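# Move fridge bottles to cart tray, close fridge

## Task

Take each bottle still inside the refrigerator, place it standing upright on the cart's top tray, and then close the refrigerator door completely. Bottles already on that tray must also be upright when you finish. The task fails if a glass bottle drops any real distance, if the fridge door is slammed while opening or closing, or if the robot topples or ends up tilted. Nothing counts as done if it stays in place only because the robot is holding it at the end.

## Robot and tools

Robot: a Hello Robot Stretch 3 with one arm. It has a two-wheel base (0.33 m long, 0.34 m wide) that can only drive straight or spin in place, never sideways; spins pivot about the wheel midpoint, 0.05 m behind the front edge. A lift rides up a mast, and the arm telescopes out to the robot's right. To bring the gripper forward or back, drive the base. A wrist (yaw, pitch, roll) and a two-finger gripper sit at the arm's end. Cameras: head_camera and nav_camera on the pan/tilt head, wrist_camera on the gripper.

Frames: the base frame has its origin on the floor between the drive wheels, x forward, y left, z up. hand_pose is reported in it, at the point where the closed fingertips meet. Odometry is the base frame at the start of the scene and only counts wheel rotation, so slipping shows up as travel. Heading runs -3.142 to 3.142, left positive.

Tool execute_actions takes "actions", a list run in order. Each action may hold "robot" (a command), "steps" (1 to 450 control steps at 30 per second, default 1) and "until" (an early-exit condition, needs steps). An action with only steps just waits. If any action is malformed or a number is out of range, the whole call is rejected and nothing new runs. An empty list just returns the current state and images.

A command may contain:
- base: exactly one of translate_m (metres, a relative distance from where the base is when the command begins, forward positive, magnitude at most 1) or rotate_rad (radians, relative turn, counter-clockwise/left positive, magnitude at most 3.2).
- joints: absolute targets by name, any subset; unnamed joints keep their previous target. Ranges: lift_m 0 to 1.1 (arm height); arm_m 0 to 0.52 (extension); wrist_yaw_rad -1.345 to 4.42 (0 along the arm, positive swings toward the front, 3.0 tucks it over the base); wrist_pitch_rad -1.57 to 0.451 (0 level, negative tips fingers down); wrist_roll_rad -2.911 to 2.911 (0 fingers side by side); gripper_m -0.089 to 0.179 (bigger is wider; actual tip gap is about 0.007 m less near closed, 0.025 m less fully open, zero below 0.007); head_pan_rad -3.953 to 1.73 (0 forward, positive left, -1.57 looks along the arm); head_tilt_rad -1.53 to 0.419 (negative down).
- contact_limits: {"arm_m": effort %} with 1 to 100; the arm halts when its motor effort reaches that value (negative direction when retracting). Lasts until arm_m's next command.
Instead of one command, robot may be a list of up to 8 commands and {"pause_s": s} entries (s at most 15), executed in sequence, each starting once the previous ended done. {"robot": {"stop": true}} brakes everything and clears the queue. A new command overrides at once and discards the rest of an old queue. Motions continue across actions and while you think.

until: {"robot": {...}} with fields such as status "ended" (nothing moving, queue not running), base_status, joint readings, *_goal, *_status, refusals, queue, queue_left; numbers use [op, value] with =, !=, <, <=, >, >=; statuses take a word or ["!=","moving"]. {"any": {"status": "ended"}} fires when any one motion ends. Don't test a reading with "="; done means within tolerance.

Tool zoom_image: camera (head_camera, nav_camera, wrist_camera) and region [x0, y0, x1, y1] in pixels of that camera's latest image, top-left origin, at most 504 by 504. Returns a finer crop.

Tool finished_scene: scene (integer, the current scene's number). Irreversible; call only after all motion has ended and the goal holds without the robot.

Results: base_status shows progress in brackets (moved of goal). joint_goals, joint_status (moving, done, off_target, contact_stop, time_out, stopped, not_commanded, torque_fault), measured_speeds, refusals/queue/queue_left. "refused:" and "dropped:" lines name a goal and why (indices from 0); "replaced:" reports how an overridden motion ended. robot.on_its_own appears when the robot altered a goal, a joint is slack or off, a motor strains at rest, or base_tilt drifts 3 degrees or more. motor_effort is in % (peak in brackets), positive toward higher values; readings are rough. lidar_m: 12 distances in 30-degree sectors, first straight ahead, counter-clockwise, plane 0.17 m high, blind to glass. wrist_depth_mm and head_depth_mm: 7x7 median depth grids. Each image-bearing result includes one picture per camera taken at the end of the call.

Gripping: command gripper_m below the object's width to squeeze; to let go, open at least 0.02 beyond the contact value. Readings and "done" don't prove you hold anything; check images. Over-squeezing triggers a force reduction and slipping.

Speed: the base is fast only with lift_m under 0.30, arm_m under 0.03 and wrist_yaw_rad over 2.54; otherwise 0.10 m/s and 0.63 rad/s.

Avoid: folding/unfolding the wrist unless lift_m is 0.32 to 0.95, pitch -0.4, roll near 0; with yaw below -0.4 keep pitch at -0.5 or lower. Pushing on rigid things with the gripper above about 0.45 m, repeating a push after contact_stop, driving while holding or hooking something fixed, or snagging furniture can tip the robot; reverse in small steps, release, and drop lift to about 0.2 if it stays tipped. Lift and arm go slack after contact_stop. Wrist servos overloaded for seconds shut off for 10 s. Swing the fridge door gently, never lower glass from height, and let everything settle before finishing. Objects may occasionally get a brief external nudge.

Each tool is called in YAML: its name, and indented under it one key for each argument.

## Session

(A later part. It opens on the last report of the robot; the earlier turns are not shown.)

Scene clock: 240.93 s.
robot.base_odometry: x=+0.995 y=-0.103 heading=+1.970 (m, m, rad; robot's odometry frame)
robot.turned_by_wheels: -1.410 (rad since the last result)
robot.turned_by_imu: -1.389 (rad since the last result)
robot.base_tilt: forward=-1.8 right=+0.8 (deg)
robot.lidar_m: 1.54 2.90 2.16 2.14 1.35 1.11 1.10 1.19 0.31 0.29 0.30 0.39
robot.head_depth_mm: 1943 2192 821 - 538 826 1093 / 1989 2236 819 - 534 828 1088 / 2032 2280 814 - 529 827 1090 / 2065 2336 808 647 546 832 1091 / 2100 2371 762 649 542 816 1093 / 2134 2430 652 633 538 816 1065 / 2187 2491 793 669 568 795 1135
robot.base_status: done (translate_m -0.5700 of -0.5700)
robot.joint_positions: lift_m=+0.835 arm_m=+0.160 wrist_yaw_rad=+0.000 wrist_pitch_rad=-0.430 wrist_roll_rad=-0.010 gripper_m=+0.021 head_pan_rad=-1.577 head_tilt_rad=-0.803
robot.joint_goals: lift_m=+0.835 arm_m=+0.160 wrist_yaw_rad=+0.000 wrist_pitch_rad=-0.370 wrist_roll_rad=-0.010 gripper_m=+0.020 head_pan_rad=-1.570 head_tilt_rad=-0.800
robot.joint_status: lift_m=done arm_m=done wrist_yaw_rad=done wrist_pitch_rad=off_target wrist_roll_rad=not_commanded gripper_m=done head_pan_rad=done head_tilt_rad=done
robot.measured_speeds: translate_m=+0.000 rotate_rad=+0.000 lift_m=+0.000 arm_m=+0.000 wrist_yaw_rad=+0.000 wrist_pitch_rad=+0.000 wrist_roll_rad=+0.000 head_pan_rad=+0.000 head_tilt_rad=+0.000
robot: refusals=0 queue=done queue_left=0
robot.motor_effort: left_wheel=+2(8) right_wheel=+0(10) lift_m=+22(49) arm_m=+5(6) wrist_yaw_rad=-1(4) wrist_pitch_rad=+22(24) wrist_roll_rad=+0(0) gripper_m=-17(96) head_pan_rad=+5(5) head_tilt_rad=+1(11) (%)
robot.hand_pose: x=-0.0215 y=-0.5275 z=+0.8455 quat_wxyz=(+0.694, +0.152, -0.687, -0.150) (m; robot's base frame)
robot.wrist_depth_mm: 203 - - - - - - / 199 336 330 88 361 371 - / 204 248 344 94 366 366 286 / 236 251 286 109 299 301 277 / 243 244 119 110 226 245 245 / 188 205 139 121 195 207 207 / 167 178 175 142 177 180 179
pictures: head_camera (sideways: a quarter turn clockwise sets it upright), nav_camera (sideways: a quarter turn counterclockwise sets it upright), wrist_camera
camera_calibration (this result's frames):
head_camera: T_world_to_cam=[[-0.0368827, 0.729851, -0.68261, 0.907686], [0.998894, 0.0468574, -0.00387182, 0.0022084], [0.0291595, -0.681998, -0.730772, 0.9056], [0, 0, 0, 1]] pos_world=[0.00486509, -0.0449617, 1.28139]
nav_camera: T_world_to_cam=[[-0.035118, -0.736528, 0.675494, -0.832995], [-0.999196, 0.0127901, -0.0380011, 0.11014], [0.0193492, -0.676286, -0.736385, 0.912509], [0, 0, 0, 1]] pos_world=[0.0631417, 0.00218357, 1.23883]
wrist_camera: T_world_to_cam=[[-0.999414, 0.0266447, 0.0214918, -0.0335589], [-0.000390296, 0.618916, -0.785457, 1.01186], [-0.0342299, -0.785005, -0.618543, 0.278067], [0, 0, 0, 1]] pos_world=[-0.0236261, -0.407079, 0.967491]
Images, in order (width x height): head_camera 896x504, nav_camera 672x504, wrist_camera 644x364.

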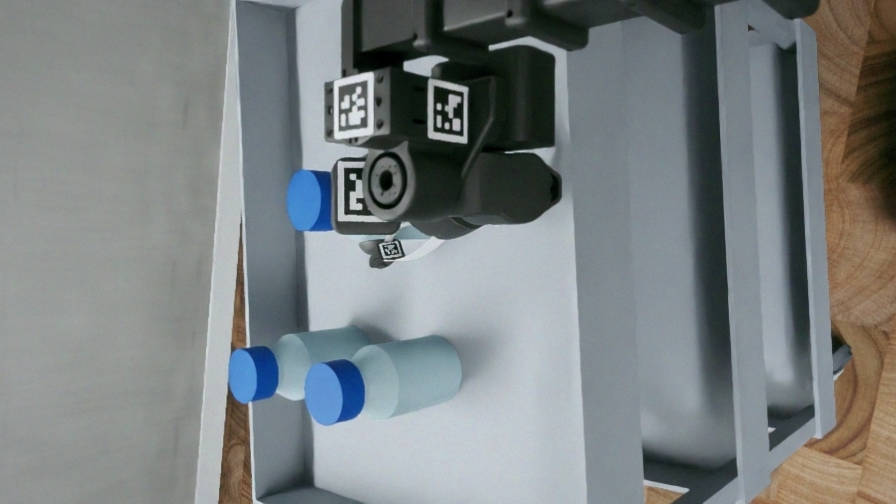

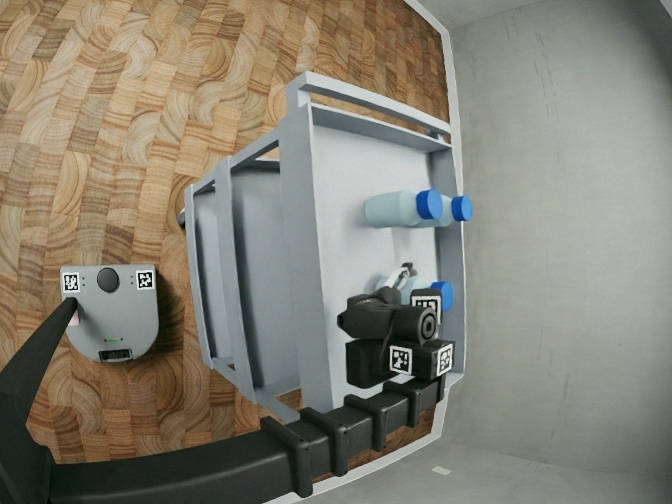

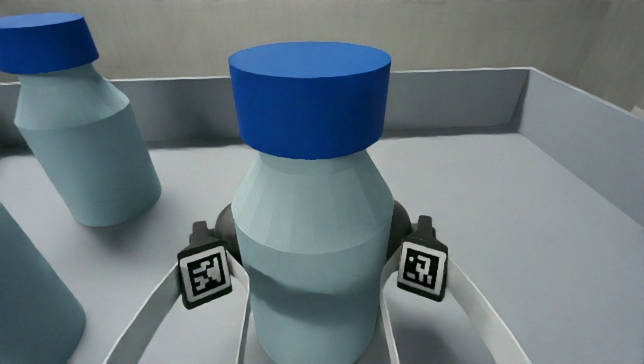

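execute_actions:
  actions:
    - {"robot":{"joints":{"lift_m":0.828}},"steps":450,"until":{"robot":{"status":"ended"}}}
    - {"robot":[{"joints":{"gripper_m":0.13}},{"joints":{"arm_m":0.0,"lift_m":1.0,"wrist_pitch_rad":-0.4}},{"base":{"translate_m":0.5},"joints":{"gripper_m":0}}],"steps":450,"until":{"robot":{"status":"ended"}}}
    - {"robot":[{"joints":{"lift_m":0.9}},{"base":{"translate_m":0.72},"joints":{"wrist_yaw_rad":3.0,"lift_m":0.27}},{"base":{"rotate_rad":1.40}},{"base":{"translate_m":0.62}},{"joints":{"lift_m":0.34}},{"joints":{"wrist_yaw_rad":0}},{"joints":{"wrist_pitch_rad":0,"lift_m":0.25,"arm_m":0.1}}],"steps":450,"until":{"robot":{"status":"ended"}}}
    - {"steps":450,"until":{"robot":{"status":"ended"}}}

Scene clock: 283.00 s.
robot.base_odometry: x=-0.083 y=+0.881 heading=-2.913 (m, m, rad; robot's odometry frame)
robot.turned_by_wheels: +1.400 (rad since the last result)
robot.turned_by_imu: +1.384 (rad since the last result)
robot.base_tilt: forward=-1.8 right=+0.9 (deg)
robot.lidar_m: 1.72 1.41 2.22 2.29 1.58 1.35 3.01 0.35 0.34 0.82 1.48 1.80
robot.head_depth_mm: 862 761 764 769 776 779 900 / 1240 1323 1341 1194 1208 1213 1107 / 1284 1483 1732 1767 1500 1295 1107 / 1288 1478 1745 1759 1493 1293 1144 / 1285 1475 1734 1768 1494 1294 1147 / 1285 1481 1742 1772 1501 1305 1150 / 1289 1482 1744 1775 1501 1301 1157
robot.base_status: done (translate_m +0.6200 of +0.6200)
robot.joint_positions: lift_m=+0.251 arm_m=+0.100 wrist_yaw_rad=+0.001 wrist_pitch_rad=-0.025 wrist_roll_rad=-0.010 gripper_m=+0.000 head_pan_rad=-1.577 head_tilt_rad=-0.803
robot.joint_goals: lift_m=+0.250 arm_m=+0.100 wrist_yaw_rad=+0.000 wrist_pitch_rad=+0.000 wrist_roll_rad=-0.010 gripper_m=+0.000 head_pan_rad=-1.570 head_tilt_rad=-0.800
robot.joint_status: lift_m=done arm_m=done wrist_yaw_rad=done wrist_pitch_rad=done wrist_roll_rad=not_commanded gripper_m=done head_pan_rad=done head_tilt_rad=done
robot.measured_speeds: translate_m=+0.000 rotate_rad=+0.000 lift_m=+0.000 arm_m=+0.000 wrist_yaw_rad=+0.000 wrist_pitch_rad=+0.000 wrist_roll_rad=+0.000 head_pan_rad=+0.000 head_tilt_rad=+0.000
robot: refusals=0 queue=done queue_left=0
robot.motor_effort: left_wheel=-1(14) right_wheel=+2(13) lift_m=+18(46) arm_m=+5(4) wrist_yaw_rad=-1(1) wrist_pitch_rad=+9(22) wrist_roll_rad=+0(0) gripper_m=-1(83) head_pan_rad=+5(5) head_tilt_rad=+1(1) (%)
robot.hand_pose: x=-0.0213 y=-0.5002 z=+0.3588 quat_wxyz=(+0.711, +0.009, -0.703, -0.009) (m; robot's base frame)
robot.wrist_depth_mm: 957 976 - - 657 320 219 / - - - - 672 322 220 / - - - - 684 321 221 / - - - - 698 322 222 / - - - - 700 328 224 / 801 762 787 724 542 327 223 / 616 603 600 604 569 332 225
pictures: head_camera (sideways: a quarter turn clockwise sets it upright), nav_camera (sideways: a quarter turn counterclockwise sets it upright), wrist_camera
camera_calibration (this result's frames):
head_camera: T_world_to_cam=[[-0.0369288, 0.729648, -0.682825, 0.907967], [0.998891, 0.0469178, -0.00388739, 0.00222869], [0.0292002, -0.682212, -0.730571, 0.905338], [0, 0, 0, 1]] pos_world=[0.00486782, -0.0449678, 1.28141]
nav_camera: T_world_to_cam=[[-0.0350715, -0.736331, 0.675712, -0.833279], [-0.999197, 0.0127173, -0.0380031, 0.110142], [0.0193896, -0.676502, -0.736186, 0.91225], [0, 0, 0, 1]] pos_world=[0.0631414, 0.00216848, 1.23883]
wrist_camera: T_world_to_cam=[[-0.999438, 0.0322216, 0.00920634, -0.0164425], [-0.000521509, 0.259737, -0.965679, 0.497662], [-0.033507, -0.965142, -0.259575, -0.220359], [0, 0, 0, 1]] pos_world=[-0.0235573, -0.341409, 0.423534]
Images, in order (width x height): head_camera 896x504, nav_camera 672x504, wrist_camera 644x364.

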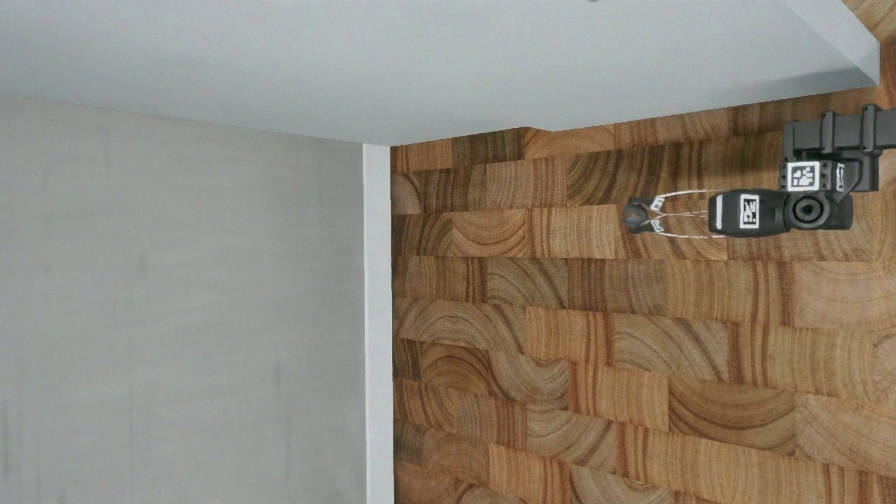

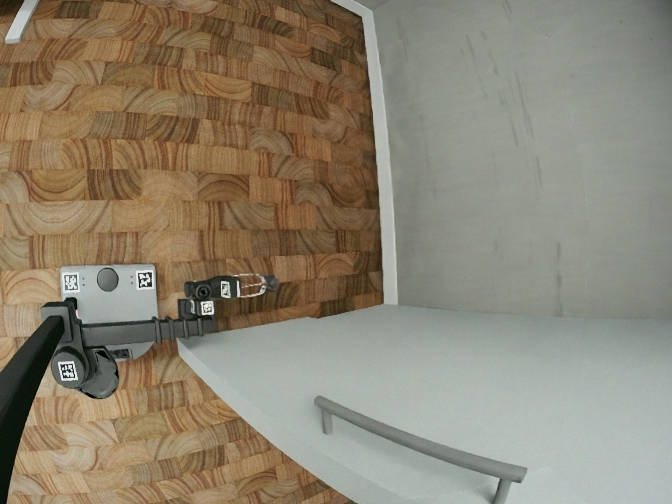

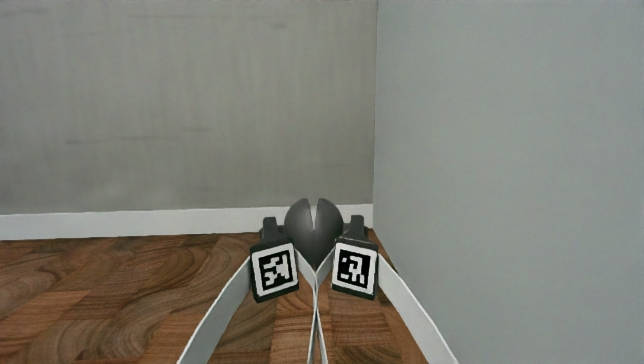

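execute_actions:
  actions:
    - {"robot":[{"base":{"translate_m":-0.6},"joints":{"head_pan_rad":-3.9,"head_tilt_rad":-0.4}},{"joints":{"arm_m":0.16}},{"joints":{"arm_m":0.22}},{"joints":{"arm_m":0.28}},{"joints":{"arm_m":0.33}},{"joints":{"arm_m":0.37}},{"joints":{"arm_m":0.39}}],"steps":450,"until":{"robot":{"status":"ended"}}}
    - {"steps":60,"until":{"robot":{"status":"ended"}}}

Scene clock: 301.27 s.
robot.base_odometry: x=+0.501 y=+1.017 heading=-2.913 (m, m, rad; robot's odometry frame)
robot.turned_by_wheels: +0.000 (rad since the last result)
robot.turned_by_imu: +0.003 (rad since the last result)
robot.base_tilt: forward=-1.8 right=+0.8 (deg)
robot.lidar_m: 2.32 1.96 2.38 2.30 1.02 1.10 2.43 2.12 0.86 0.82 0.85 2.01
robot.head_depth_mm: 2332 - - - - - - / 2480 2654 2719 1187 1393 1498 - / 2728 2902 3105 1281 1459 1549 1379 / 2877 3106 3365 2660 1948 1592 1395 / 2664 2833 3075 3156 2216 1698 1387 / 2475 2626 2792 2910 2223 1700 1393 / 2288 2437 2591 2752 2240 1706 1385
robot.base_status: done (translate_m -0.6000 of -0.6000)
robot.joint_positions: lift_m=+0.251 arm_m=+0.390 wrist_yaw_rad=+0.001 wrist_pitch_rad=-0.024 wrist_roll_rad=-0.009 gripper_m=+0.000 head_pan_rad=-3.893 head_tilt_rad=-0.407
robot.joint_goals: lift_m=+0.250 arm_m=+0.390 wrist_yaw_rad=+0.000 wrist_pitch_rad=+0.000 wrist_roll_rad=-0.009 gripper_m=+0.000 head_pan_rad=-3.900 head_tilt_rad=-0.400
robot.joint_status: lift_m=done arm_m=done wrist_yaw_rad=done wrist_pitch_rad=done wrist_roll_rad=not_commanded gripper_m=done head_pan_rad=done head_tilt_rad=done
robot.measured_speeds: translate_m=+0.000 rotate_rad=+0.000 lift_m=+0.000 arm_m=+0.000 wrist_yaw_rad=+0.000 wrist_pitch_rad=+0.000 wrist_roll_rad=+0.000 head_pan_rad=+0.000 head_tilt_rad=+0.000
robot: refusals=0 queue=done queue_left=0
robot.motor_effort: left_wheel=+0(16) right_wheel=+1(24) lift_m=+19(19) arm_m=+5(4) wrist_yaw_rad=-1(13) wrist_pitch_rad=+9(9) wrist_roll_rad=+0(0) gripper_m=-2(3) head_pan_rad=-4(60) head_tilt_rad=+2(26) (%)
robot.hand_pose: x=-0.0213 y=-0.7902 z=+0.3589 quat_wxyz=(+0.711, +0.009, -0.703, -0.009) (m; robot's base frame)
robot.wrist_depth_mm: 174 176 178 181 183 187 190 / 179 182 184 188 190 193 196 / 186 188 191 194 196 200 203 / 192 195 199 201 205 208 211 / 201 202 205 - 211 216 220 / 207 211 214 220 221 224 232 / 216 220 224 226 231 236 241
pictures: head_camera (sideways: a quarter turn clockwise sets it upright), nav_camera (sideways: a quarter turn counterclockwise sets it upright), wrist_camera
camera_calibration (this result's frames):
head_camera: T_world_to_cam=[[0.327388, -0.249504, -0.911353, 1.20368], [-0.647289, -0.761868, -0.023949, 0.0383957], [-0.688356, 0.59775, -0.410928, 0.493873], [0, 0, 0, 1]] pos_world=[-0.0292568, 0.0343622, 1.30084]
nav_camera: T_world_to_cam=[[-0.285055, 0.308432, 0.907531, -1.13397], [0.676128, 0.735818, -0.0377027, 0.0995516], [-0.679407, 0.60286, -0.418288, 0.502946], [0, 0, 0, 1]] pos_world=[-0.0488481, -0.0267053, 1.24324]
wrist_camera: T_world_to_cam=[[-0.999442, 0.032231, 0.00881122, -0.00694784], [-0.000159132, 0.259106, -0.965849, 0.572673], [-0.0334133, -0.965311, -0.258957, -0.500596], [0, 0, 0, 1]] pos_world=[-0.0235794, -0.63139, 0.423544]
Images, in order (width x height): head_camera 896x504, nav_camera 672x504, wrist_camera 644x364.

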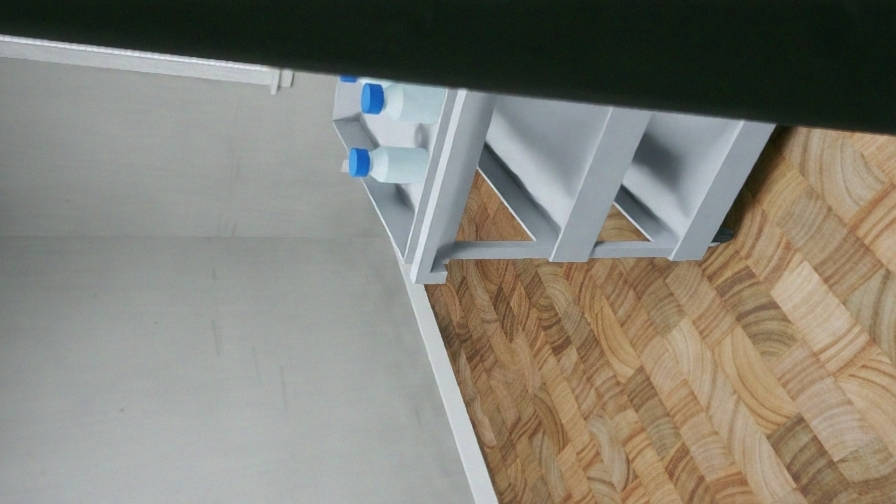

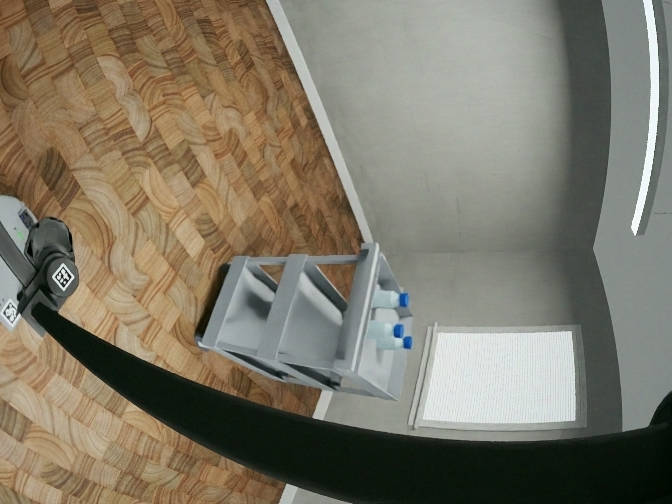

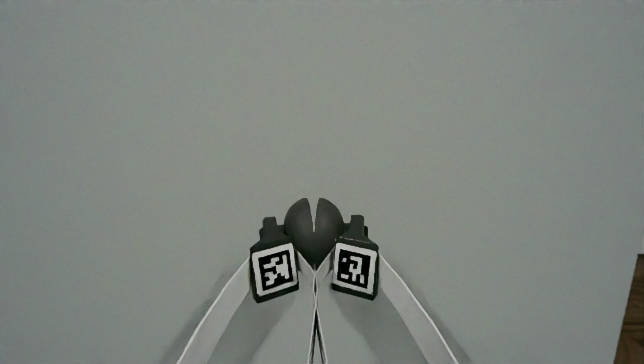

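finished_scene:
  scene: 2

The scene is finished: the task was done.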